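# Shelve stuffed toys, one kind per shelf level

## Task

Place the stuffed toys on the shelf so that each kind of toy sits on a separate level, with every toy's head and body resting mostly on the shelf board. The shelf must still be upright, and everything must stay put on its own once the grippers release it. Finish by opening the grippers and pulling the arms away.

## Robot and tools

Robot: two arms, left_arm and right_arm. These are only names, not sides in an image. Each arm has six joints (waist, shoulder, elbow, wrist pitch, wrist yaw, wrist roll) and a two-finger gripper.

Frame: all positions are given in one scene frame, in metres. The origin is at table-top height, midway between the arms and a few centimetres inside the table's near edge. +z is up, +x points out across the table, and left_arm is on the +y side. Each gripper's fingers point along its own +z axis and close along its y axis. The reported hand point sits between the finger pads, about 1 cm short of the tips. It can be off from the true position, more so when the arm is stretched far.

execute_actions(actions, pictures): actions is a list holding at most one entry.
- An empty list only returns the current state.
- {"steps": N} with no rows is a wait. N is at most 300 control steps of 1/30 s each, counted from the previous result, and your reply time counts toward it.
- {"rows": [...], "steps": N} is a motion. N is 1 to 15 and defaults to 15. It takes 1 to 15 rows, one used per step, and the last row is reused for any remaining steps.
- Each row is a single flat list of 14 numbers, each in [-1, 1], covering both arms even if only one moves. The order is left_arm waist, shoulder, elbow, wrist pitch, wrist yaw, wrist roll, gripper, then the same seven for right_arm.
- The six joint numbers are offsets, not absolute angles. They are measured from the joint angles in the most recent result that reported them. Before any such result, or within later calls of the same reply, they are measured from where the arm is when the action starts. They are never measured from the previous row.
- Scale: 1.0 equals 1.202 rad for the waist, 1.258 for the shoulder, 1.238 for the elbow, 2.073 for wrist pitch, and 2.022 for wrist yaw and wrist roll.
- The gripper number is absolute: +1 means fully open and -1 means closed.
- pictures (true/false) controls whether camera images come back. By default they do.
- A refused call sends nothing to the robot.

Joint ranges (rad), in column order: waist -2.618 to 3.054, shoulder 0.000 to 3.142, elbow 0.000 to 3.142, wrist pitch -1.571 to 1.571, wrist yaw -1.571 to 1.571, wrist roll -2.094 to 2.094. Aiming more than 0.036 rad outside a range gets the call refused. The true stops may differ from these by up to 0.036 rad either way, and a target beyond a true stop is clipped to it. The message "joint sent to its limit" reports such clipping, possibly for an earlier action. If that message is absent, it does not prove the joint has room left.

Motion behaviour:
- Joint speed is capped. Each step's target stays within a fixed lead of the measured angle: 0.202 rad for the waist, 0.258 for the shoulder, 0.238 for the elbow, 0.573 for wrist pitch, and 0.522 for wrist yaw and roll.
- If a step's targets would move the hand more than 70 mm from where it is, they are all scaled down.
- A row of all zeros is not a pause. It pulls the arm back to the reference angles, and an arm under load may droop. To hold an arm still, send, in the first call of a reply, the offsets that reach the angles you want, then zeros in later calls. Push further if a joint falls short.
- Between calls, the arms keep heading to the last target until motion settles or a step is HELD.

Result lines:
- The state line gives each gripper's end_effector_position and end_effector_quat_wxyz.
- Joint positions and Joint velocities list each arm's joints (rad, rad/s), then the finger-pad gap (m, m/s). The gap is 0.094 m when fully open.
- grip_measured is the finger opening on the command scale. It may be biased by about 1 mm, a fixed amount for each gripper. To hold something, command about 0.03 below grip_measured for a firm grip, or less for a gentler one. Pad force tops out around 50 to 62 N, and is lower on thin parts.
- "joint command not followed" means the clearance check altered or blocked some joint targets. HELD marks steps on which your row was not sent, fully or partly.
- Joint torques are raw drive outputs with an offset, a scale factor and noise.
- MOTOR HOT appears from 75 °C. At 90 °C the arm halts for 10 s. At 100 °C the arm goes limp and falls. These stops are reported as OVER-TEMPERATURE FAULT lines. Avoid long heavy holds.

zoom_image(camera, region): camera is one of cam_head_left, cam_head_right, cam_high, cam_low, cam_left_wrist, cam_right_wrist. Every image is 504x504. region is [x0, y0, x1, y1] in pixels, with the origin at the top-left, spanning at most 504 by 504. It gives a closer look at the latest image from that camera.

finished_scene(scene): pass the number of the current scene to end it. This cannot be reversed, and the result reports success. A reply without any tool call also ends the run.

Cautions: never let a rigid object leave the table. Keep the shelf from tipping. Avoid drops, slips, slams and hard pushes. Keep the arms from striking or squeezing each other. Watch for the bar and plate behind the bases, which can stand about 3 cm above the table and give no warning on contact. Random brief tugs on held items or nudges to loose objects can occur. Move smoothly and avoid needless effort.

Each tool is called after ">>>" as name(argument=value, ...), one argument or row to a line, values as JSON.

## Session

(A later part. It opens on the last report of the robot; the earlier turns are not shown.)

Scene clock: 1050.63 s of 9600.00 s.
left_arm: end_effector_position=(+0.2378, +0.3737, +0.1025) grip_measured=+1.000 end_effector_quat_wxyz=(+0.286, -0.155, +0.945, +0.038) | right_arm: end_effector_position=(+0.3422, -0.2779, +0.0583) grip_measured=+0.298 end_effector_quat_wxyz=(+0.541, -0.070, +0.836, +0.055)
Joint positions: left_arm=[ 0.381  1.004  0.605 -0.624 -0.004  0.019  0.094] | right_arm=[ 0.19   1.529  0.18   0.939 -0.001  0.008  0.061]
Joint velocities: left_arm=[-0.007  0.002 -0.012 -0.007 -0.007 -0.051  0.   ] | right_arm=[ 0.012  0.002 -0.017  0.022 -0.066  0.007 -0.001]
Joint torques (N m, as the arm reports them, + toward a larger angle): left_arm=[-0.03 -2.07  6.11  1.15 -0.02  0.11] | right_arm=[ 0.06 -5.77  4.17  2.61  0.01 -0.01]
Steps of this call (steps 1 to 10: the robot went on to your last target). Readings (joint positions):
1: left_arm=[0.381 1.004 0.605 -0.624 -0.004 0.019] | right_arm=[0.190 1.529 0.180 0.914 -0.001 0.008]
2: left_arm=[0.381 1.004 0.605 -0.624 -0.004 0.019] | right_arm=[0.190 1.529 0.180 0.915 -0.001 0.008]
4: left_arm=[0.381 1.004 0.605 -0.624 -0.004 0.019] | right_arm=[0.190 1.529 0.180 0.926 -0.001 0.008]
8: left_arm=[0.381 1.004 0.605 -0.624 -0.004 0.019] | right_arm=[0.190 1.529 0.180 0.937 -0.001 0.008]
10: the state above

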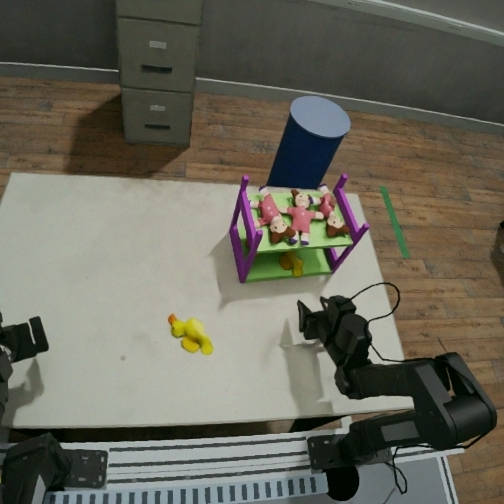

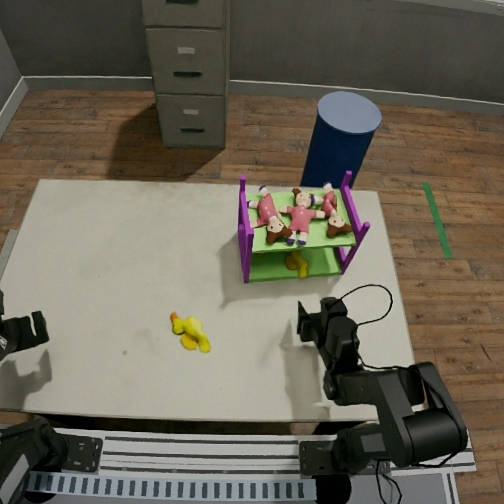

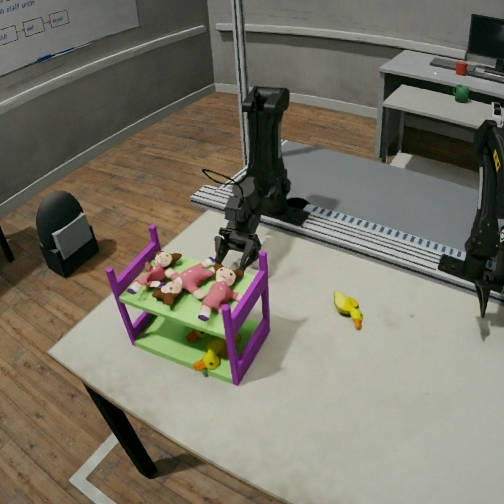

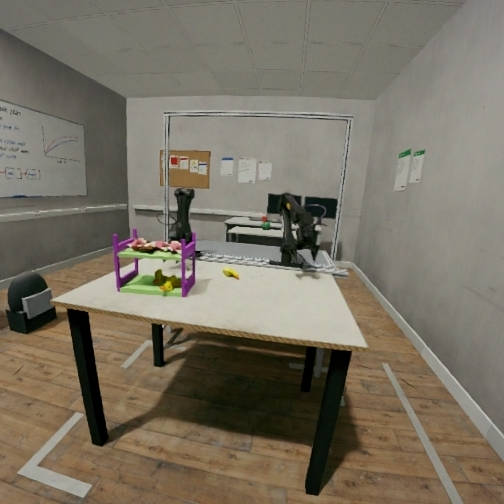

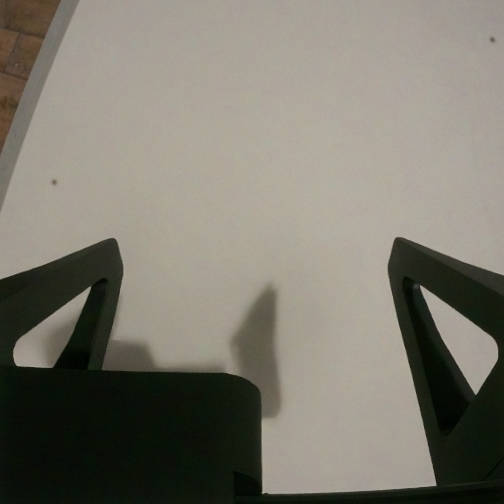

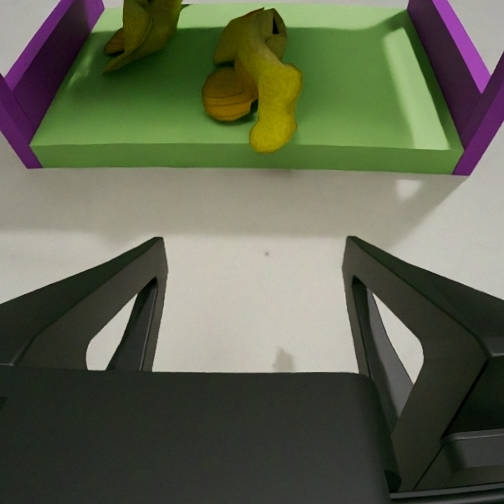

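>>> execute_actions(
  actions=[
    {"rows": [[0,0,0,0,0,0,1, 0.59,0,0,0,0,0,1],[0,0,0,0,0,0,1, 0.59,0,0,0,0,0,1],[0,0,0,0,0,0,1, 0.59,0,0,0,0,0,1],[0,0,0,0,0,0,1, 0.59,0,0,0,0,0,1],[0,0,0,0,0,0,1, 0.59,0,0,0,0,0,1],[0,0,0,0,0,0,1, 0.59,0,0,0,0,0,1],[0,0,0,0,0,0,1, 0.59,-0.103,0.3,0,0,0,1],[0,0,0,0,0,0,1, 0.59,-0.103,0.3,0,0,0,1],[0,0,0,0,0,0,1, 0.59,-0.103,0.662,-0.453,0,0.03,1]], "steps": 15},
  ],
  pictures=false,
)

>>> execute_actions(
  actions=[
    {"steps": 22},
  ],
  pictures=false,
)

>>> execute_actions(
  actions=[
    {"rows": [[0,0,0,0,0,0,1, 0,0.465,0.569,-0.53,0,0,1]], "steps": 15},
  ],
  pictures=false,
)

>>> execute_actions(
  actions=[
    {"steps": 20},
  ],
)

Scene clock: 1063.20 s of 9600.00 s.
left_arm: end_effector_position=(+0.2378, +0.3737, +0.1025) grip_measured=+1.000 end_effector_quat_wxyz=(+0.286, -0.155, +0.945, +0.038) | right_arm: end_effector_position=(+0.2708, -0.0022, +0.1623) grip_measured=+1.000 end_effector_quat_wxyz=(+0.467, -0.346, +0.775, +0.247)
Joint positions: left_arm=[ 0.381  1.004  0.605 -0.624 -0.004  0.019  0.094] | right_arm=[ 0.903  1.44   0.739  0.245 -0.007  0.05   0.094]
Joint velocities: left_arm=[-0.012 -0.012 -0.002 -0.066 -0.037 -0.007  0.   ] | right_arm=[-0.007  0.002  2.22  -1.897  0.081  0.037  0.   ]
Joint torques (N m, as the arm reports them, + toward a larger angle): left_arm=[ 0.01 -1.95  6.22  1.15 -0.02 -0.02] | right_arm=[-0.25 -8.08  8.21  2.83  0.06  0.05]
Steps of this call (steps 1 to 30: the robot went on to your last target; steps 31 to 90: nothing new was sent; then 9.07 s passed at rest; steps 91 to 105: all 15 steps of this action). Readings (joint positions):
91: left_arm=[0.381 1.004 0.605 -0.624 -0.004 0.019] | right_arm=[0.216 1.529 0.180 0.943 0.016 0.010]
92: left_arm=[0.381 1.004 0.605 -0.624 -0.004 0.019] | right_arm=[0.279 1.529 0.180 0.943 0.022 0.010]
94: left_arm=[0.381 1.004 0.605 -0.624 -0.004 0.019] | right_arm=[0.426 1.529 0.180 0.943 0.016 0.010]
98: left_arm=[0.381 1.004 0.605 -0.624 -0.004 0.019] | right_arm=[0.671 1.520 0.216 0.914 -0.001 0.009]
105: the state above

Scene clock: 1063.93 s of 9600.00 s.
left_arm: end_effector_position=(+0.2378, +0.3737, +0.1025) grip_measured=+1.000 end_effector_quat_wxyz=(+0.286, -0.155, +0.945, +0.038) | right_arm: end_effector_position=(+0.2844, +0.0123, +0.2486) grip_measured=+1.000 end_effector_quat_wxyz=(+0.491, -0.333, +0.761, +0.263)
Joint positions: left_arm=[ 0.381  1.004  0.605 -0.624 -0.004  0.019  0.094] | right_arm=[ 0.902  1.4    1.001  0.012 -0.007  0.063  0.094]
Joint velocities: left_arm=[ 0.012  0.012 -0.007 -0.081  0.022 -0.007  0.   ] | right_arm=[ 0.002 -0.012 -0.007 -0.007 -0.037  0.007  0.   ]
Joint torques (N m, as the arm reports them, + toward a larger angle): left_arm=[ 0.1  -2.02  6.28  1.17 -0.02  0.01] | right_arm=[-0.25 -5.26  6.65  2.32  0.05  0.05]
Steps of this call (steps 1 to 22: the robot went on to your last target). Readings (joint positions):
1: left_arm=[0.381 1.004 0.605 -0.624 -0.004 0.019] | right_arm=[0.902 1.440 0.815 0.192 -0.007 0.052]
2: left_arm=[0.381 1.004 0.605 -0.624 -0.004 0.019] | right_arm=[0.902 1.440 0.884 0.157 -0.007 0.055]
4: left_arm=[0.381 1.004 0.605 -0.624 -0.004 0.019] | right_arm=[0.902 1.427 0.974 0.134 -0.007 0.058]
8: left_arm=[0.381 1.004 0.605 -0.624 -0.004 0.019] | right_arm=[0.902 1.400 1.003 0.101 -0.007 0.061]
22: the state above

Scene clock: 1064.43 s of 9600.00 s.
left_arm: end_effector_position=(+0.2378, +0.3737, +0.1025) grip_measured=+1.000 end_effector_quat_wxyz=(+0.286, -0.155, +0.945, +0.038) | right_arm: end_effector_position=(+0.2718, +0.0000, +0.0885) grip_measured=+1.000 end_effector_quat_wxyz=(+0.087, -0.400, +0.911, +0.056)
Joint positions: left_arm=[ 0.381  1.004  0.605 -0.624 -0.004  0.019  0.094] | right_arm=[ 0.902  2.021  1.67  -1.01  -0.007  0.063  0.094]
Joint velocities: left_arm=[-0.027 -0.007 -0.017  0.022 -0.022  0.095  0.   ] | right_arm=[-0.012  0.017  0.159 -0.476  0.022 -0.037  0.   ]
Joint torques (N m, as the arm reports them, + toward a larger angle): left_arm=[ 0.   -2.01  6.13  1.15 -0.02 -0.02] | right_arm=[  0.06 -12.21   7.89   1.08   0.    -0.01]
Steps of this call (steps 1 to 15: all 15 steps of this action). Readings (joint positions):
1: left_arm=[0.381 1.004 0.605 -0.624 -0.004 0.019] | right_arm=[0.902 1.422 1.036 -0.057 -0.007 0.063]
2: left_arm=[0.381 1.004 0.605 -0.624 -0.004 0.019] | right_arm=[0.902 1.476 1.113 -0.156 -0.007 0.063]
4: left_arm=[0.381 1.004 0.605 -0.624 -0.004 0.019] | right_arm=[0.902 1.621 1.279 -0.332 -0.007 0.063]
8: left_arm=[0.381 1.004 0.605 -0.624 -0.004 0.019] | right_arm=[0.902 1.926 1.594 -0.699 -0.007 0.063]
15: the state above

Scene clock: 1065.10 s of 9600.00 s.
left_arm: end_effector_position=(+0.2378, +0.3737, +0.1025) grip_measured=+1.000 end_effector_quat_wxyz=(+0.286, -0.155, +0.945, +0.038) | right_arm: end_effector_position=(+0.2636, -0.0101, +0.0890) grip_measured=+1.000 end_effector_quat_wxyz=(+0.063, -0.401, +0.913, +0.044)
Joint positions: left_arm=[ 0.381  1.004  0.605 -0.624 -0.004  0.019  0.094] | right_arm=[ 0.902  2.021  1.681 -1.075 -0.007  0.063  0.094]
Joint velocities: left_arm=[-0.012  0.007  0.007  0.007  0.022  0.051  0.   ] | right_arm=[-0.012 -0.012 -0.007  0.037 -0.007  0.007  0.   ]
Joint torques (N m, as the arm reports them, + toward a larger angle): left_arm=[ 0.01 -2.03  6.23  1.17  0.01 -0.01] | right_arm=[  0.05 -12.17   7.66   0.88   0.     0.  ]
Steps of this call (steps 1 to 20: the robot went on to your last target). Readings (joint positions):
1: left_arm=[0.381 1.004 0.605 -0.624 -0.004 0.019] | right_arm=[0.902 2.021 1.674 -1.024 -0.007 0.063]
2: left_arm=[0.381 1.004 0.605 -0.624 -0.004 0.019] | right_arm=[0.902 2.021 1.678 -1.034 -0.007 0.063]
4: left_arm=[0.381 1.004 0.605 -0.624 -0.004 0.019] | right_arm=[0.902 2.021 1.681 -1.049 -0.007 0.063]
8: left_arm=[0.381 1.004 0.605 -0.624 -0.004 0.019] | right_arm=[0.902 2.021 1.681 -1.066 -0.007 0.063]
20: the state above

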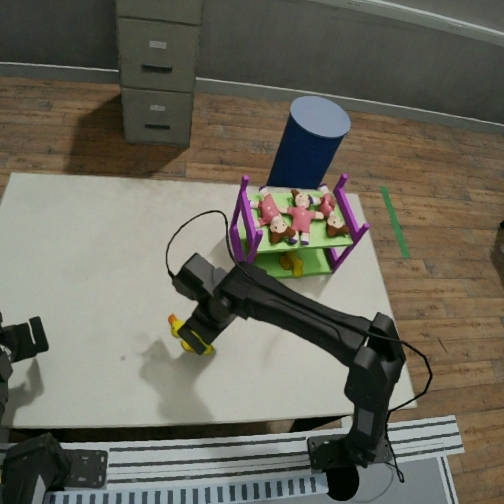

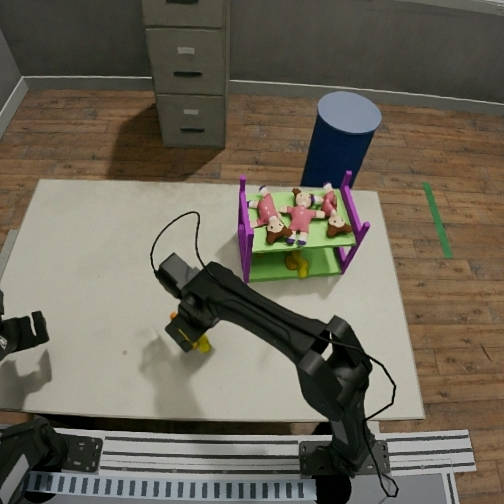

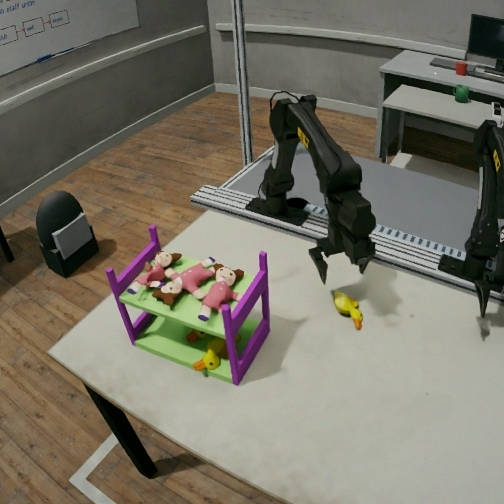

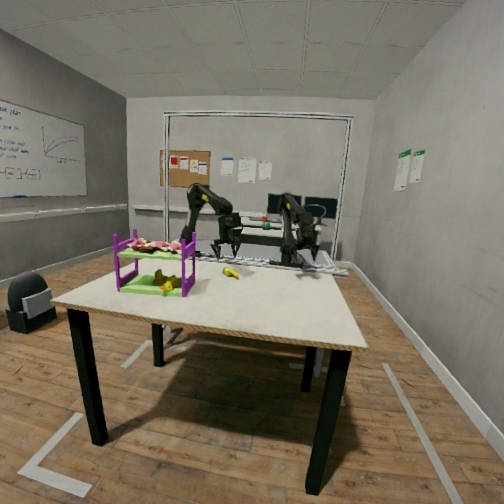

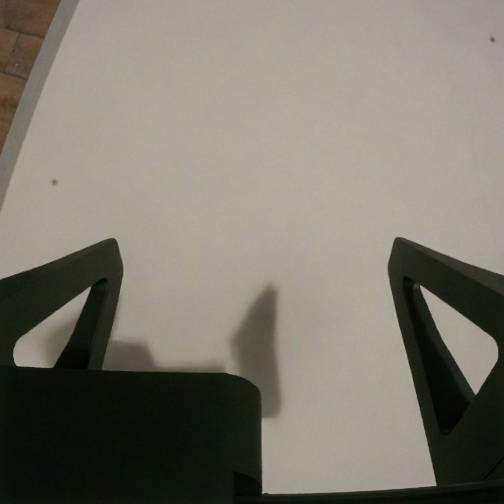

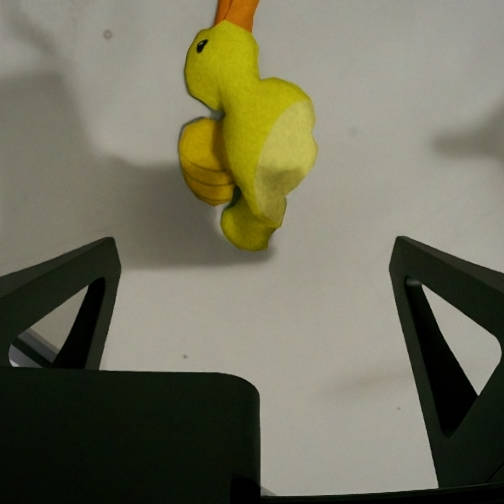

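>>> execute_actions(
  actions=[
    {"rows": [[0,0,0,0,0,0,1, 0,0,0,0.11,0,0,1],[0,0,0,0,0,0,1, 0,0,0,0.11,0,0,1],[0,0,0,0,0,0,1, 0,0.05,-0.022,0.11,0,0,1],[0,0,0,0,0,0,1, 0,0.05,-0.022,0.11,0,0,1],[0,0,0,0,0,0,1, 0,0.09,-0.022,0.11,0,0,1],[0,0,0,0,0,0,1, 0,0.09,-0.022,0.11,0,0,1],[0,0,0,0,0,0,1, 0,0.113,-0.022,0.11,0,0,1]], "steps": 15},
  ],
  pictures=false,
)

>>> execute_actions(
  actions=[
    {"steps": 12},
  ],
)

Scene clock: 1079.40 s of 9600.00 s.
left_arm: end_effector_position=(+0.2378, +0.3737, +0.1025) grip_measured=+1.000 end_effector_quat_wxyz=(+0.286, -0.155, +0.945, +0.038) | right_arm: end_effector_position=(+0.2804, +0.0121, +0.0178) grip_measured=+1.000 end_effector_quat_wxyz=(+0.065, -0.401, +0.913, +0.045)
Joint positions: left_arm=[ 0.381  1.004  0.605 -0.624 -0.004  0.019  0.094] | right_arm=[ 0.902  2.185  1.645 -0.872 -0.007  0.063  0.094]
Joint velocities: left_arm=[ 0.002  0.002 -0.017 -0.051  0.022 -0.037  0.   ] | right_arm=[-0.002  0.007 -0.002  0.051 -0.007  0.037  0.   ]
Joint torques (N m, as the arm reports them, + toward a larger angle): left_arm=[ 0.05 -2.01  6.16  1.18 -0.02  0.01] | right_arm=[  0.07 -12.06   6.2    1.27   0.    -0.01]
Steps of this call (steps 1 to 15: the robot went on to your last target; steps 16 to 90: nothing new was sent; then 10.80 s passed at rest; steps 91 to 105: all 15 steps of this action). Readings (joint positions):
91: left_arm=[0.381 1.004 0.605 -0.624 -0.004 0.019] | right_arm=[0.902 2.021 1.680 -1.060 -0.007 0.063]
92: left_arm=[0.381 1.004 0.605 -0.624 -0.004 0.019] | right_arm=[0.902 2.021 1.679 -1.025 -0.007 0.063]
94: left_arm=[0.381 1.004 0.605 -0.624 -0.004 0.019] | right_arm=[0.902 2.032 1.678 -0.959 -0.007 0.063]
98: left_arm=[0.381 1.004 0.605 -0.624 -0.004 0.019] | right_arm=[0.902 2.111 1.676 -0.888 -0.007 0.063]
105: the state above

Scene clock: 1079.80 s of 9600.00 s.
left_arm: end_effector_position=(+0.2378, +0.3737, +0.1025) grip_measured=+1.000 end_effector_quat_wxyz=(+0.286, -0.155, +0.945, +0.038) | right_arm: end_effector_position=(+0.2819, +0.0140, +0.0182) grip_measured=+1.000 end_effector_quat_wxyz=(+0.069, -0.401, +0.912, +0.047)
Joint positions: left_arm=[ 0.381  1.004  0.605 -0.624 -0.004  0.019  0.094] | right_arm=[ 0.902  2.185  1.645 -0.862 -0.007  0.063  0.094]
Joint velocities: left_arm=[-0.007 -0.007  0.012 -0.051 -0.022 -0.066  0.   ] | right_arm=[-0.002  0.017 -0.002 -0.051 -0.022  0.022  0.   ]
Joint torques (N m, as the arm reports them, + toward a larger angle): left_arm=[-0.02 -1.97  6.25  1.15  0.02 -0.01] | right_arm=[  0.05 -12.06   6.27   1.21   0.01  -0.01]
Steps of this call (steps 1 to 12: the robot went on to your last target). Readings (joint positions):
1: left_arm=[0.381 1.004 0.605 -0.624 -0.004 0.019] | right_arm=[0.902 2.185 1.645 -0.870 -0.007 0.063]
2: left_arm=[0.381 1.004 0.605 -0.624 -0.004 0.019] | right_arm=[0.902 2.185 1.645 -0.866 -0.007 0.063]
4: left_arm=[0.381 1.004 0.605 -0.624 -0.004 0.019] | right_arm=[0.902 2.185 1.645 -0.865 -0.007 0.063]
8: left_arm=[0.381 1.004 0.605 -0.624 -0.004 0.019] | right_arm=[0.902 2.185 1.645 -0.863 -0.007 0.063]
12: the state above

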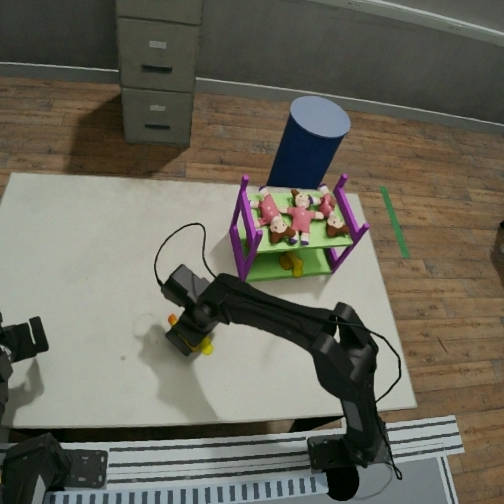

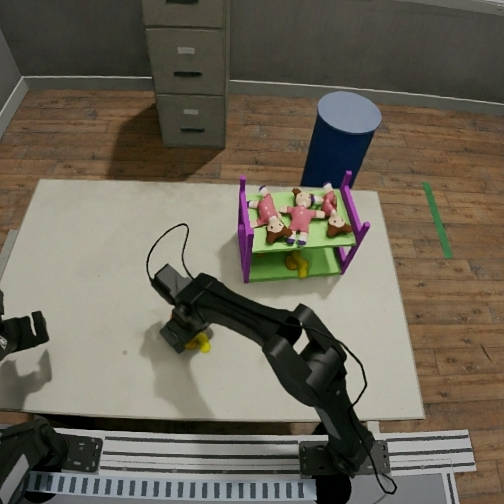

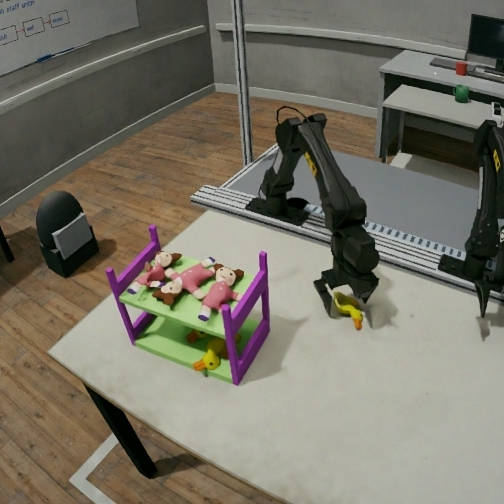

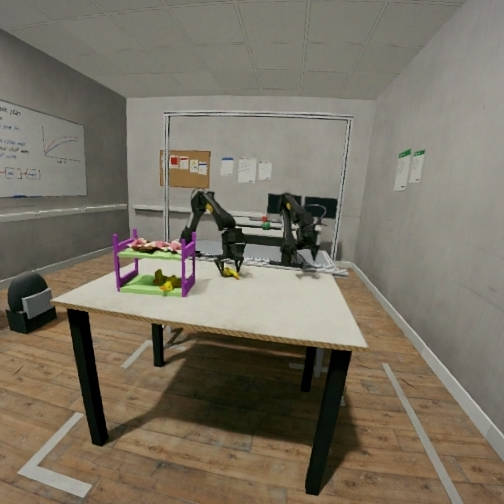

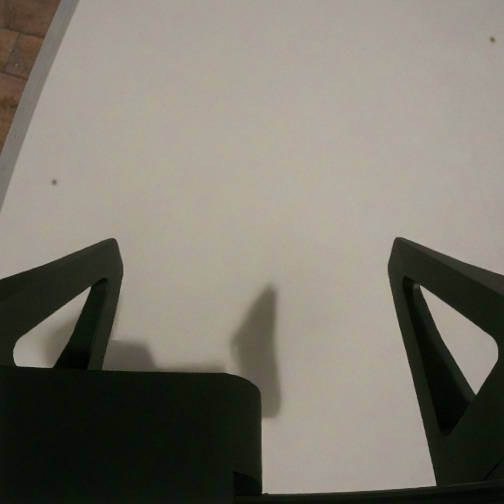

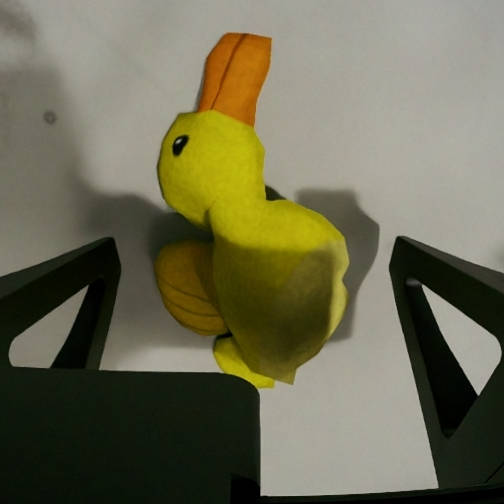

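>>> execute_actions(
  actions=[
    {"rows": [[0,0,0,0,0,0,1, 0,0,0,-0.022,0,0,1],[0,0,0,0,0,0,1, 0,0,0,-0.022,0,0,1],[0,0,0,0,0,0,1, 0,0,0,-0.022,0,0,1],[0,0,0,0,0,0,1, 0,0,0,-0.022,0,0,1],[0,0,0,0,0,0,1, 0,0,0,-0.022,0,0,1],[0,0,0,0,0,0,1, 0,0,0,-0.022,0,0,1],[0,0,0,0,0,0,1, 0,0,0,-0.022,0,0,-0.92]], "steps": 15},
  ],
  pictures=false,
)

>>> execute_actions(
  actions=[
    {"steps": 6},
  ],
  pictures=false,
)

>>> execute_actions(
  actions=[
    {"rows": [[0,0,0,0,0,0,1, 0,-0.624,0,0,0,0,-0.92],[0,0,0,0,0,0,1, 0,-0.624,0,0,0,0,-0.92],[0,0,0,0,0,0,1, 0,-0.624,0,0,0,0,-0.92],[0,0,0,0,0,0,1, 0,-0.624,0,0.2,0,0,-0.92],[0,0,0,0,0,0,1, 0,-0.624,0,0.2,0,-0.03,-0.92],[0,0,0,0,0,0,1, 0,-0.624,-0.521,0.434,0,-0.03,-0.92]], "steps": 15},
  ],
  pictures=false,
)

>>> execute_actions(
  actions=[
    {"steps": 15},
  ],
)

Scene clock: 1094.73 s of 9600.00 s.
left_arm: end_effector_position=(+0.2378, +0.3737, +0.1025) grip_measured=+1.000 end_effector_quat_wxyz=(+0.286, -0.155, +0.945, +0.038) | right_arm: end_effector_position=(+0.2764, +0.0083, +0.0171) grip_measured=-0.908 end_effector_quat_wxyz=(+0.054, -0.402, +0.913, +0.041)
Joint positions: left_arm=[ 0.381  1.004  0.605 -0.624 -0.004  0.019  0.094] | right_arm=[ 0.902  2.185  1.645 -0.894 -0.01   0.063  0.004]
Joint velocities: left_arm=[-0.017 -0.007 -0.002 -0.095 -0.022  0.022  0.   ] | right_arm=[-0.012 -0.007 -0.007 -0.037 -0.037  0.007 -0.008]
Joint torques (N m, as the arm reports them, + toward a larger angle): left_arm=[-0.12 -2.02  6.25  1.14 -0.01  0.  ] | right_arm=[  0.04 -10.44   5.52   0.81   0.03  -0.01]
Steps of this call (steps 1 to 30: the robot went on to your last target; steps 31 to 90: nothing new was sent; then 11.43 s passed at rest; steps 91 to 105: all 15 steps of this action). Readings (joint positions):
91: left_arm=[0.381 1.004 0.605 -0.624 -0.004 0.019] | right_arm=[0.902 2.185 1.645 -0.865 -0.007 0.063]
92: left_arm=[0.381 1.004 0.605 -0.624 -0.004 0.019] | right_arm=[0.902 2.185 1.645 -0.870 -0.007 0.063]
94: left_arm=[0.381 1.004 0.605 -0.624 -0.004 0.019] | right_arm=[0.902 2.185 1.645 -0.881 -0.007 0.063]
98: left_arm=[0.381 1.004 0.605 -0.624 -0.004 0.019] | right_arm=[0.902 2.185 1.645 -0.891 -0.007 0.063]
105: the state above

Scene clock: 1094.93 s of 9600.00 s.
left_arm: end_effector_position=(+0.2378, +0.3737, +0.1025) grip_measured=+1.000 end_effector_quat_wxyz=(+0.286, -0.155, +0.945, +0.038) | right_arm: end_effector_position=(+0.2764, +0.0082, +0.0170) grip_measured=-0.912 end_effector_quat_wxyz=(+0.054, -0.402, +0.913, +0.041)
Joint positions: left_arm=[ 0.381  1.004  0.605 -0.624 -0.004  0.019  0.094] | right_arm=[ 0.902  2.185  1.645 -0.895 -0.01   0.063  0.004]
Joint velocities: left_arm=[-0.007 -0.007 -0.012  0.051  0.007  0.037  0.   ] | right_arm=[-0.007  0.012  0.012  0.007 -0.081  0.022  0.   ]
Joint torques (N m, as the arm reports them, + toward a larger angle): left_arm=[-0.05 -1.95  6.26  1.17  0.    0.  ] | right_arm=[  0.08 -10.47   5.54   0.82   0.04  -0.01]
Steps of this call (steps 1 to 6: the robot went on to your last target). Readings (joint positions):
1: left_arm=[0.381 1.004 0.605 -0.624 -0.004 0.019] | right_arm=[0.902 2.185 1.645 -0.895 -0.010 0.063]
2: left_arm=[0.381 1.004 0.605 -0.624 -0.004 0.019] | right_arm=[0.902 2.185 1.645 -0.895 -0.010 0.063]
4: left_arm=[0.381 1.004 0.605 -0.624 -0.004 0.019] | right_arm=[0.902 2.185 1.645 -0.895 -0.010 0.063]
6: the state above

Scene clock: 1095.43 s of 9600.00 s.
left_arm: end_effector_position=(+0.2378, +0.3737, +0.1025) grip_measured=+1.000 end_effector_quat_wxyz=(+0.286, -0.155, +0.945, +0.038) | right_arm: end_effector_position=(+0.2746, +0.0020, +0.2088) grip_measured=-0.912 end_effector_quat_wxyz=(+0.428, -0.371, +0.794, +0.220)
Joint positions: left_arm=[ 0.381  1.004  0.605 -0.624 -0.004  0.019  0.094] | right_arm=[ 0.902  1.424  1.02  -0.16  -0.01   0.016  0.004]
Joint velocities: left_arm=[ 0.002 -0.002  0.012 -0.037 -0.066 -0.037  0.   ] | right_arm=[-0.007 -0.833 -0.383  0.842  0.066 -0.037  0.001]
Joint torques (N m, as the arm reports them, + toward a larger angle): left_arm=[-0.02 -2.04  6.23  1.17 -0.02  0.  ] | right_arm=[ 0.09 -3.11  7.01  2.85  0.   -0.06]
Steps of this call (steps 1 to 15: all 15 steps of this action). Readings (joint positions):
1: left_arm=[0.381 1.004 0.605 -0.624 -0.004 0.019] | right_arm=[0.902 2.173 1.642 -0.892 -0.010 0.063]
2: left_arm=[0.381 1.004 0.605 -0.624 -0.004 0.019] | right_arm=[0.902 2.153 1.631 -0.895 -0.010 0.063]
4: left_arm=[0.381 1.004 0.605 -0.624 -0.004 0.019] | right_arm=[0.902 2.094 1.622 -0.893 -0.010 0.063]
8: left_arm=[0.381 1.004 0.605 -0.624 -0.004 0.019] | right_arm=[0.902 1.887 1.449 -0.586 -0.010 0.040]
15: the state above

Scene clock: 1095.93 s of 9600.00 s.
left_arm: end_effector_position=(+0.2378, +0.3737, +0.1025) grip_measured=+1.000 end_effector_quat_wxyz=(+0.286, -0.155, +0.945, +0.038) | right_arm: end_effector_position=(+0.2816, +0.0100, +0.2398) grip_measured=-0.912 end_effector_quat_wxyz=(+0.483, -0.359, +0.761, +0.244)
Joint positions: left_arm=[ 0.381  1.004  0.605 -0.624 -0.004  0.019  0.094] | right_arm=[ 0.902  1.401  1.002 -0.027 -0.01   0.009  0.004]
Joint velocities: left_arm=[ 0.007 -0.017 -0.002 -0.022 -0.051  0.007  0.   ] | right_arm=[ 0.007 -0.012 -0.022  0.022 -0.081 -0.007 -0.   ]
Joint torques (N m, as the arm reports them, + toward a larger angle): left_arm=[-0.04 -2.06  6.19  1.17  0.    0.02] | right_arm=[ 0.04 -5.26  6.56  2.74  0.01 -0.09]
Steps of this call (steps 1 to 15: the robot went on to your last target). Readings (joint positions):
1: left_arm=[0.381 1.004 0.605 -0.624 -0.004 0.019] | right_arm=[0.902 1.406 1.013 -0.132 -0.010 0.015]
2: left_arm=[0.381 1.004 0.605 -0.624 -0.004 0.019] | right_arm=[0.902 1.401 1.013 -0.104 -0.010 0.013]
4: left_arm=[0.381 1.004 0.605 -0.624 -0.004 0.019] | right_arm=[0.902 1.401 1.012 -0.062 -0.010 0.012]
8: left_arm=[0.381 1.004 0.605 -0.624 -0.004 0.019] | right_arm=[0.902 1.401 1.004 -0.038 -0.010 0.010]
15: the state above

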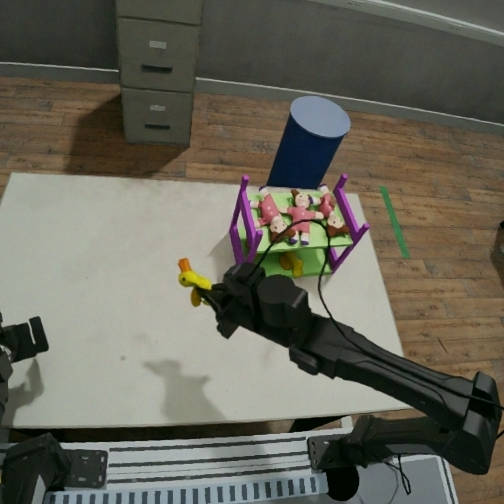

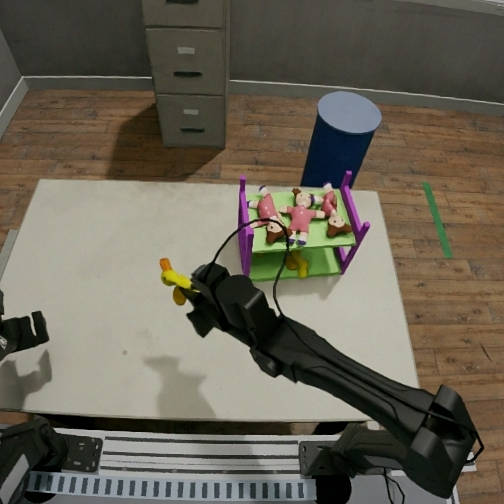

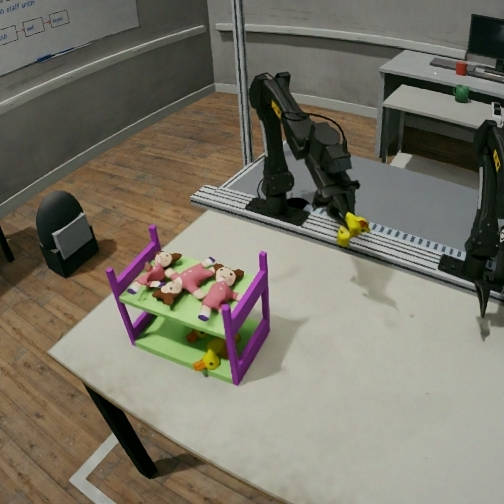

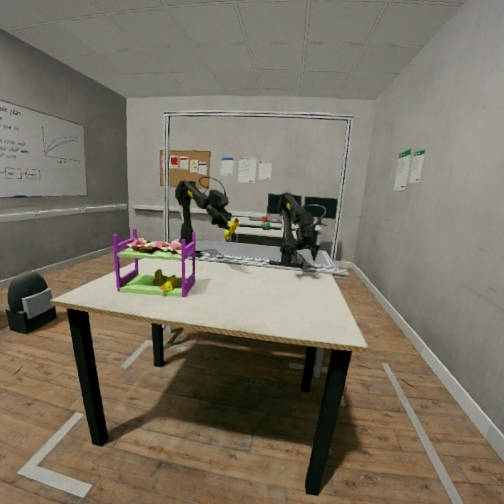

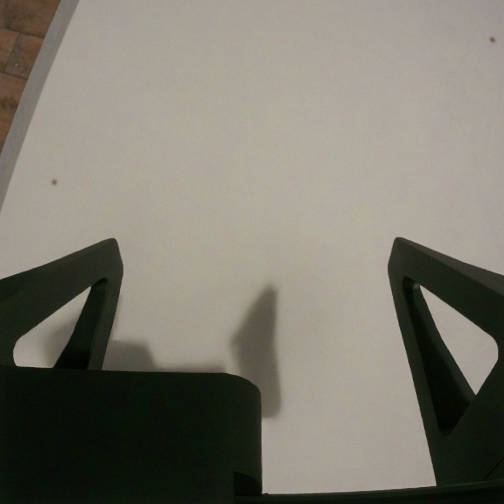

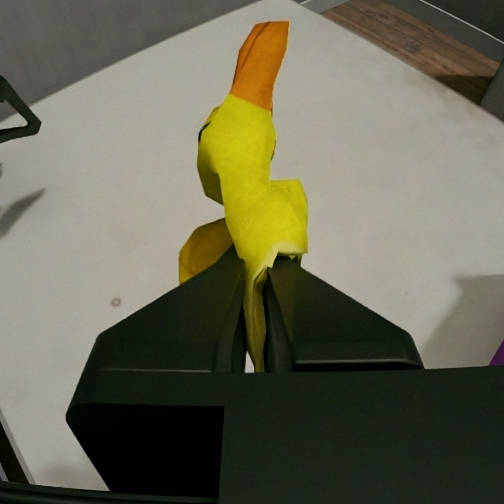

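>>> execute_actions(
  actions=[
    {"rows": [[0,0,0,0,0,0,1, 0,0.005,-0.048,0.1,0,0,-0.92],[0,0,0,0,0,0,1, 0,0.01,-0.096,0.15,0,0,-0.92],[0,0,0,0,0,0,1, 0,0.015,-0.144,0.19,0,0,-0.92],[0,0,0,0,0,0,1, 0,0.02,-0.192,0.23,0,0,-0.92],[0,0,0,0,0,0,1, 0,0.025,-0.24,0.27,0,0,-0.92],[0,0,0,0,0,0,1, 0,0.03,-0.288,0.31,0,0,-0.92],[0,0,0,0,0,0,1, 0,0.035,-0.336,0.35,0,0,-0.92],[0,0,0,0,0,0,1, 0,0.04,-0.384,0.39,0,0,-0.92],[0,0,0,0,0,0,1, 0,0.046,-0.432,0.42,0,0,-0.92],[0,0,0,0,0,0,1, 0,0.051,-0.48,0.45,0,0,-0.92],[0,0,0,0,0,0,1, 0,0.056,-0.528,0.47,0,0,-0.92],[0,0,0,0,0,0,1, 0,0.061,-0.576,0.481,0,0,-0.92],[0,0,0,0,0,0,1, 0,0.066,-0.624,0.481,0,0,-0.92],[0,0,0,0,0,0,1, 0,0.071,-0.672,0.481,0,0,-0.92]], "steps": 15},
  ],
  pictures=false,
)

>>> execute_actions(
  actions=[
    {"steps": 12},
  ],
  pictures=false,
)

>>> execute_actions(
  actions=[
    {"rows": [[0,0,0,0,0,0,1, -0.717,0,0,0.01,0,0,-0.92]], "steps": 15},
  ],
  pictures=false,
)

>>> execute_actions(
  actions=[
    {"steps": 10},
  ],
)

Scene clock: 1109.43 s of 9600.00 s.
left_arm: end_effector_position=(+0.2378, +0.3737, +0.1025) grip_measured=+1.000 end_effector_quat_wxyz=(+0.286, -0.155, +0.945, +0.038) | right_arm: end_effector_position=(+0.2183, -0.0647, +0.0646) grip_measured=-0.912 end_effector_quat_wxyz=(+0.477, -0.360, +0.765, +0.241)
Joint positions: left_arm=[ 0.381  1.004  0.605 -0.624 -0.004  0.019  0.094] | right_arm=[ 0.902  1.477  0.223  0.813 -0.01   0.009  0.004]
Joint velocities: left_arm=[-0.002  0.002  0.002 -0.037  0.022 -0.022  0.   ] | right_arm=[-0.002  0.105 -1.336  0.462 -0.037  0.007 -0.   ]
Joint torques (N m, as the arm reports them, + toward a larger angle): left_arm=[-0.09 -1.95  6.17  1.17 -0.02 -0.01] | right_arm=[ 0.05 -3.05  6.92  3.34  0.   -0.01]
Steps of this call (steps 1 to 15: the robot went on to your last target; steps 16 to 90: nothing new was sent; then 10.00 s passed at rest; steps 91 to 105: all 15 steps of this action). Readings (joint positions):
91: left_arm=[0.381 1.004 0.605 -0.624 -0.004 0.019] | right_arm=[0.902 1.401 0.992 0.000 -0.010 0.009]
92: left_arm=[0.381 1.004 0.605 -0.624 -0.004 0.019] | right_arm=[0.902 1.401 0.967 0.055 -0.010 0.009]
94: left_arm=[0.381 1.004 0.605 -0.624 -0.004 0.019] | right_arm=[0.902 1.401 0.883 0.193 -0.010 0.009]
98: left_arm=[0.381 1.004 0.605 -0.624 -0.004 0.019] | right_arm=[0.902 1.423 0.641 0.467 -0.010 0.009]
105: the state above

Scene clock: 1109.83 s of 9600.00 s.
left_arm: end_effector_position=(+0.2378, +0.3737, +0.1025) grip_measured=+1.000 end_effector_quat_wxyz=(+0.286, -0.155, +0.945, +0.038) | right_arm: end_effector_position=(+0.2124, -0.0722, +0.0657) grip_measured=-0.912 end_effector_quat_wxyz=(+0.494, -0.355, +0.754, +0.249)
Joint positions: left_arm=[ 0.381  1.004  0.605 -0.624 -0.004  0.019  0.094] | right_arm=[ 0.902  1.486  0.157  0.932 -0.01   0.009  0.004]
Joint velocities: left_arm=[ 0.002  0.002 -0.017  0.051  0.007 -0.081  0.   ] | right_arm=[ 0.002  0.007  0.007  0.081  0.007  0.051 -0.   ]
Joint torques (N m, as the arm reports them, + toward a larger angle): left_arm=[-0.01 -2.    6.24  1.18 -0.02  0.01] | right_arm=[ 0.05 -3.07  5.31  2.73  0.    0.  ]
Steps of this call (steps 1 to 12: the robot went on to your last target). Readings (joint positions):
1: left_arm=[0.381 1.004 0.605 -0.624 -0.004 0.019] | right_arm=[0.902 1.482 0.186 0.824 -0.010 0.009]
2: left_arm=[0.381 1.004 0.605 -0.624 -0.004 0.019] | right_arm=[0.902 1.485 0.165 0.834 -0.010 0.009]
4: left_arm=[0.381 1.004 0.605 -0.624 -0.004 0.019] | right_arm=[0.902 1.486 0.157 0.862 -0.010 0.009]
8: left_arm=[0.381 1.004 0.605 -0.624 -0.004 0.019] | right_arm=[0.902 1.486 0.157 0.916 -0.010 0.009]
12: the state above

Scene clock: 1110.33 s of 9600.00 s.
left_arm: end_effector_position=(+0.2378, +0.3737, +0.1025) grip_measured=+1.000 end_effector_quat_wxyz=(+0.286, -0.155, +0.945, +0.038) | right_arm: end_effector_position=(+0.3423, -0.3308, +0.0627) grip_measured=-0.912 end_effector_quat_wxyz=(+0.549, -0.006, +0.835, +0.011)
Joint positions: left_arm=[ 0.381  1.004  0.605 -0.624 -0.004  0.019  0.094] | right_arm=[0.041 1.486 0.157 0.933 0.004 0.008 0.004]
Joint velocities: left_arm=[-0.022 -0.012 -0.027  0.037 -0.007 -0.037  0.   ] | right_arm=[-0.017 -0.002 -0.007 -0.066 -0.051  0.037 -0.   ]
Joint torques (N m, as the arm reports them, + toward a larger angle): left_arm=[ 0.02 -2.02  6.16  1.15  0.    0.  ] | right_arm=[ 0.12 -3.39  4.24  2.65 -0.13  0.01]
Steps of this call (steps 1 to 15: all 15 steps of this action). Readings (joint positions):
1: left_arm=[0.381 1.004 0.605 -0.624 -0.004 0.019] | right_arm=[0.875 1.486 0.157 0.933 -0.028 0.007]
2: left_arm=[0.381 1.004 0.605 -0.624 -0.004 0.019] | right_arm=[0.812 1.486 0.157 0.933 -0.036 0.007]
4: left_arm=[0.381 1.004 0.605 -0.624 -0.004 0.019] | right_arm=[0.664 1.486 0.157 0.933 -0.029 0.007]
8: left_arm=[0.381 1.004 0.605 -0.624 -0.004 0.019] | right_arm=[0.371 1.486 0.157 0.933 -0.020 0.007]
15: the state above

Scene clock: 1110.67 s of 9600.00 s.
left_arm: end_effector_position=(+0.2378, +0.3737, +0.1025) grip_measured=+1.000 end_effector_quat_wxyz=(+0.286, -0.155, +0.945, +0.038) | right_arm: end_effector_position=(+0.3423, -0.3305, +0.0627) grip_measured=-0.912 end_effector_quat_wxyz=(+0.549, -0.007, +0.835, +0.012)
Joint positions: left_arm=[ 0.381  1.004  0.605 -0.624 -0.004  0.019  0.094] | right_arm=[0.041 1.486 0.157 0.933 0.002 0.008 0.004]
Joint velocities: left_arm=[-0.012  0.007 -0.002 -0.037 -0.022  0.037  0.   ] | right_arm=[-0.017  0.002  0.002 -0.022 -0.037  0.037 -0.001]
Joint torques (N m, as the arm reports them, + toward a larger angle): left_arm=[-0.13 -1.96  6.21  1.18 -0.01 -0.01] | right_arm=[ 0.06 -3.39  4.25  2.64 -0.11  0.  ]
Steps of this call (steps 1 to 10: the robot went on to your last target). Readings (joint positions):
1: left_arm=[0.381 1.004 0.605 -0.624 -0.004 0.019] | right_arm=[0.041 1.486 0.157 0.933 0.004 0.008]
2: left_arm=[0.381 1.004 0.605 -0.624 -0.004 0.019] | right_arm=[0.041 1.486 0.157 0.933 0.003 0.008]
4: left_arm=[0.381 1.004 0.605 -0.624 -0.004 0.019] | right_arm=[0.041 1.486 0.157 0.933 0.003 0.008]
8: left_arm=[0.381 1.004 0.605 -0.624 -0.004 0.019] | right_arm=[0.041 1.486 0.157 0.933 0.002 0.008]
10: the state above

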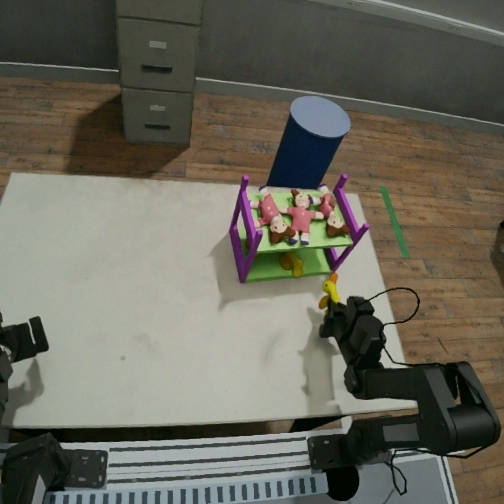

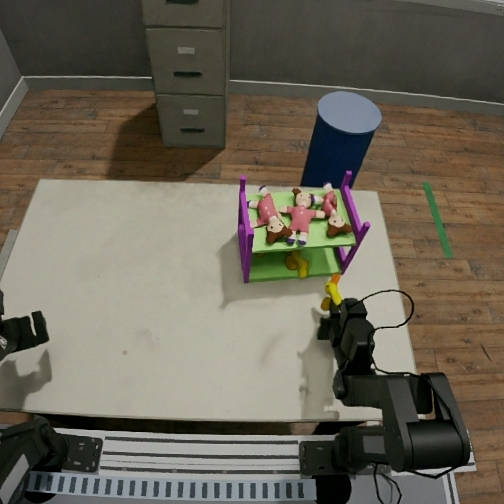

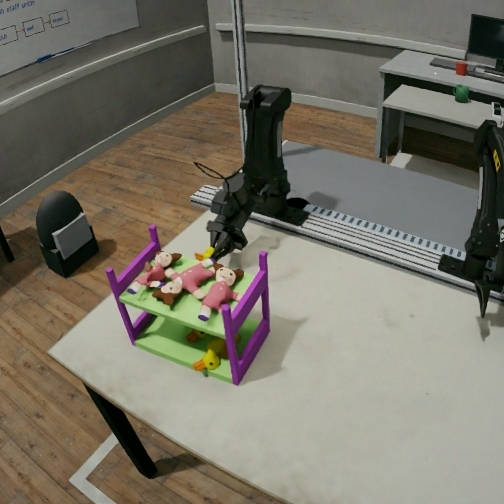

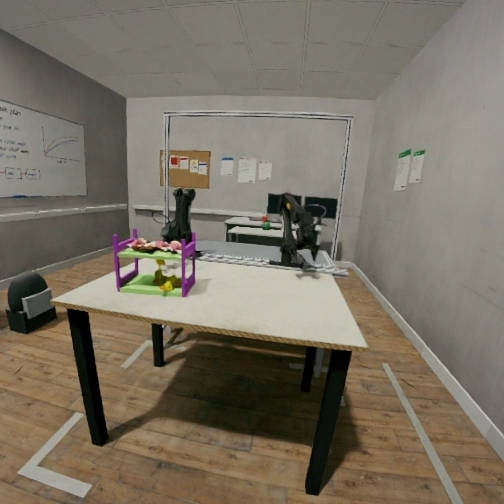

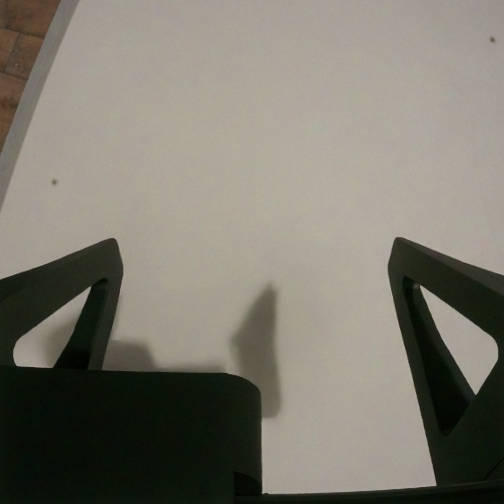

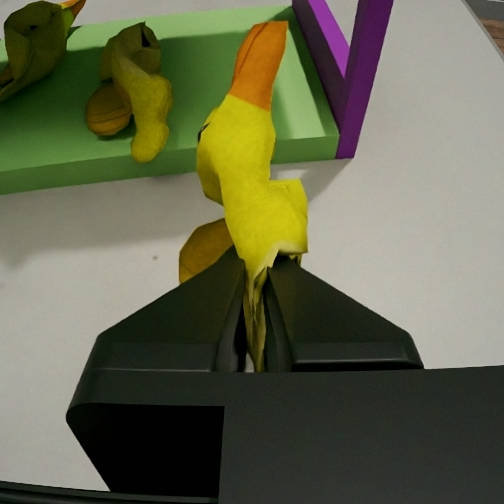

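>>> execute_actions(
  actions=[
    {"rows": [[0,0,0,0,0,0,1, 0.02,0.026,0.042,-0.011,0,0,-0.92],[0,0,0,0,0,0,1, 0.02,0.052,0.083,-0.021,0,0,-0.92],[0,0,0,0,0,0,1, 0.02,0.078,0.125,-0.032,0,0,-0.92],[0,0,0,0,0,0,1, 0.02,0.104,0.166,-0.043,0,0,-0.92],[0,0,0,0,0,0,1, 0.02,0.13,0.208,-0.053,0,0,-0.92],[0,0,0,0,0,0,1, 0.02,0.156,0.249,-0.064,0,0,-0.92],[0,0,0,0,0,0,1, 0.02,0.183,0.291,-0.075,0,0,-0.92],[0,0,0,0,0,0,1, 0.02,0.209,0.332,-0.086,0,0,-0.92],[0,0,0,0,0,0,1, 0.02,0.235,0.374,-0.096,0,0,-0.92],[0,0,0,0,0,0,1, 0.02,0.261,0.415,-0.107,0,0,-0.92],[0,0,0,0,0,0,1, 0.02,0.287,0.457,-0.118,0,0,-0.92],[0,0,0,0,0,0,1, 0.02,0.313,0.498,-0.128,0,0,-0.92],[0,0,0,0,0,0,1, 0.02,0.339,0.54,-0.139,0,0,-0.92]], "steps": 15},
  ],
  pictures=false,
)

>>> execute_actions(
  actions=[
    {"steps": 20},
  ],
)

Scene clock: 1125.93 s of 9600.00 s.
left_arm: end_effector_position=(+0.2378, +0.3737, +0.1025) grip_measured=+1.000 end_effector_quat_wxyz=(+0.286, -0.155, +0.945, +0.038) | right_arm: end_effector_position=(+0.4966, -0.3181, +0.0830) grip_measured=-0.912 end_effector_quat_wxyz=(+0.553, -0.013, +0.833, +0.017)
Joint positions: left_arm=[ 0.381  1.004  0.605 -0.624 -0.004  0.019  0.094] | right_arm=[0.057 1.892 0.793 0.713 0.003 0.008 0.004]
Joint velocities: left_arm=[-0.012 -0.017 -0.012 -0.037 -0.022 -0.022  0.   ] | right_arm=[-0.022  0.398  0.603 -0.227 -0.022 -0.007 -0.001]
Joint torques (N m, as the arm reports them, + toward a larger angle): left_arm=[-0.01 -2.03  6.27  1.16  0.   -0.01] | right_arm=[ 0.7  -8.22  4.64  2.11  0.01 -0.01]
Steps of this call (steps 1 to 15: the robot went on to your last target; steps 16 to 90: nothing new was sent; then 11.77 s passed at rest; steps 91 to 105: all 15 steps of this action). Readings (joint positions):
91: left_arm=[0.381 1.004 0.605 -0.624 -0.004 0.019] | right_arm=[0.043 1.488 0.160 0.930 0.003 0.008]
92: left_arm=[0.381 1.004 0.605 -0.624 -0.004 0.019] | right_arm=[0.047 1.498 0.174 0.920 0.003 0.008]
94: left_arm=[0.381 1.004 0.605 -0.624 -0.004 0.019] | right_arm=[0.055 1.549 0.243 0.887 0.003 0.008]
98: left_arm=[0.381 1.004 0.605 -0.624 -0.004 0.019] | right_arm=[0.057 1.683 0.456 0.823 0.003 0.008]
105: the state above

Scene clock: 1126.60 s of 9600.00 s.
left_arm: end_effector_position=(+0.2378, +0.3737, +0.1025) grip_measured=+1.000 end_effector_quat_wxyz=(+0.286, -0.155, +0.945, +0.038) | right_arm: end_effector_position=(+0.4962, -0.3180, +0.0733) grip_measured=-0.912 end_effector_quat_wxyz=(+0.536, -0.014, +0.844, +0.016)
Joint positions: left_arm=[ 0.381  1.004  0.605 -0.624 -0.004  0.019  0.094] | right_arm=[0.057 1.904 0.809 0.667 0.003 0.008 0.004]
Joint velocities: left_arm=[-0.002 -0.007  0.007 -0.066  0.022  0.051  0.   ] | right_arm=[-0.002 -0.012  0.012 -0.007  0.037  0.007  0.001]
Joint torques (N m, as the arm reports them, + toward a larger angle): left_arm=[-0.08 -1.95  6.21  1.15 -0.02  0.01] | right_arm=[ 0.7  -7.3   6.46  2.15  0.   -0.01]
Steps of this call (steps 1 to 20: the robot went on to your last target). Readings (joint positions):
1: left_arm=[0.381 1.004 0.605 -0.624 -0.004 0.019] | right_arm=[0.057 1.901 0.806 0.704 0.003 0.008]
2: left_arm=[0.381 1.004 0.605 -0.624 -0.004 0.019] | right_arm=[0.057 1.904 0.809 0.695 0.003 0.008]
4: left_arm=[0.381 1.004 0.605 -0.624 -0.004 0.019] | right_arm=[0.057 1.904 0.809 0.675 0.003 0.008]
8: left_arm=[0.381 1.004 0.605 -0.624 -0.004 0.019] | right_arm=[0.057 1.904 0.809 0.667 0.003 0.008]
20: the state above

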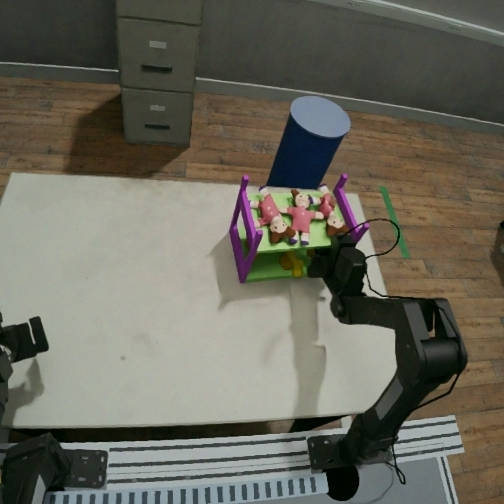

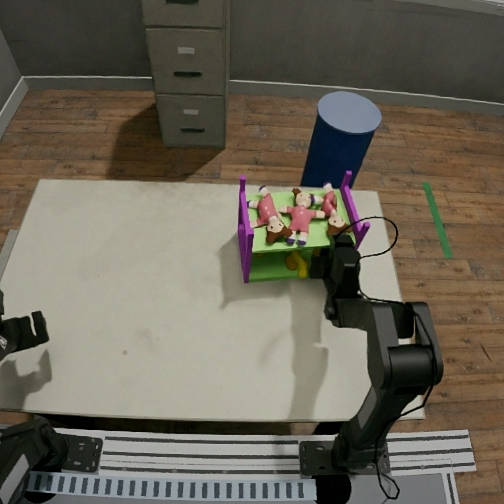

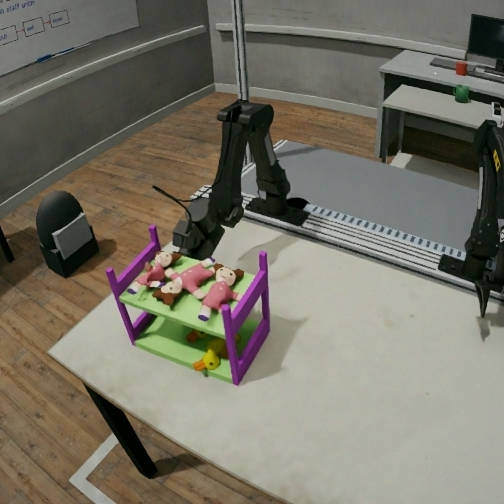

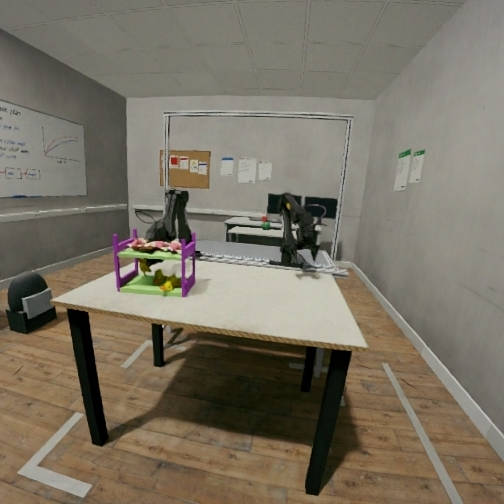

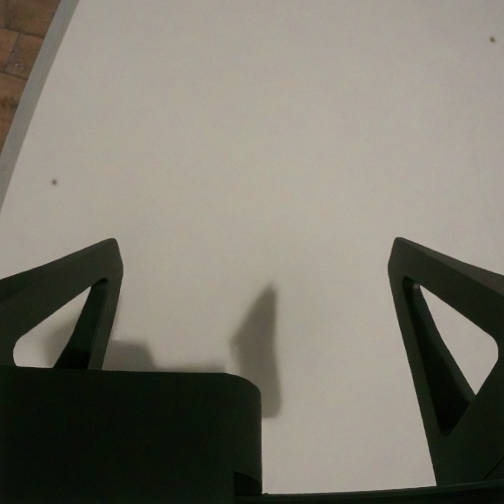

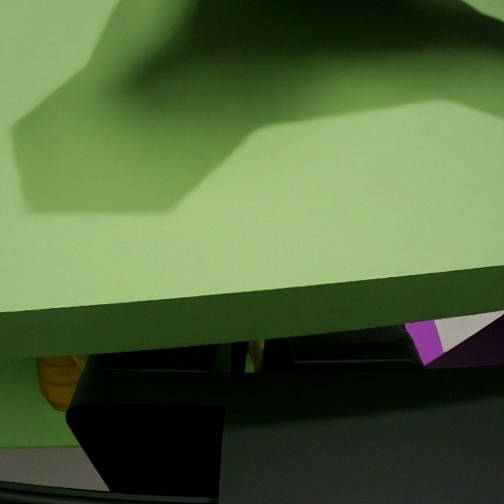

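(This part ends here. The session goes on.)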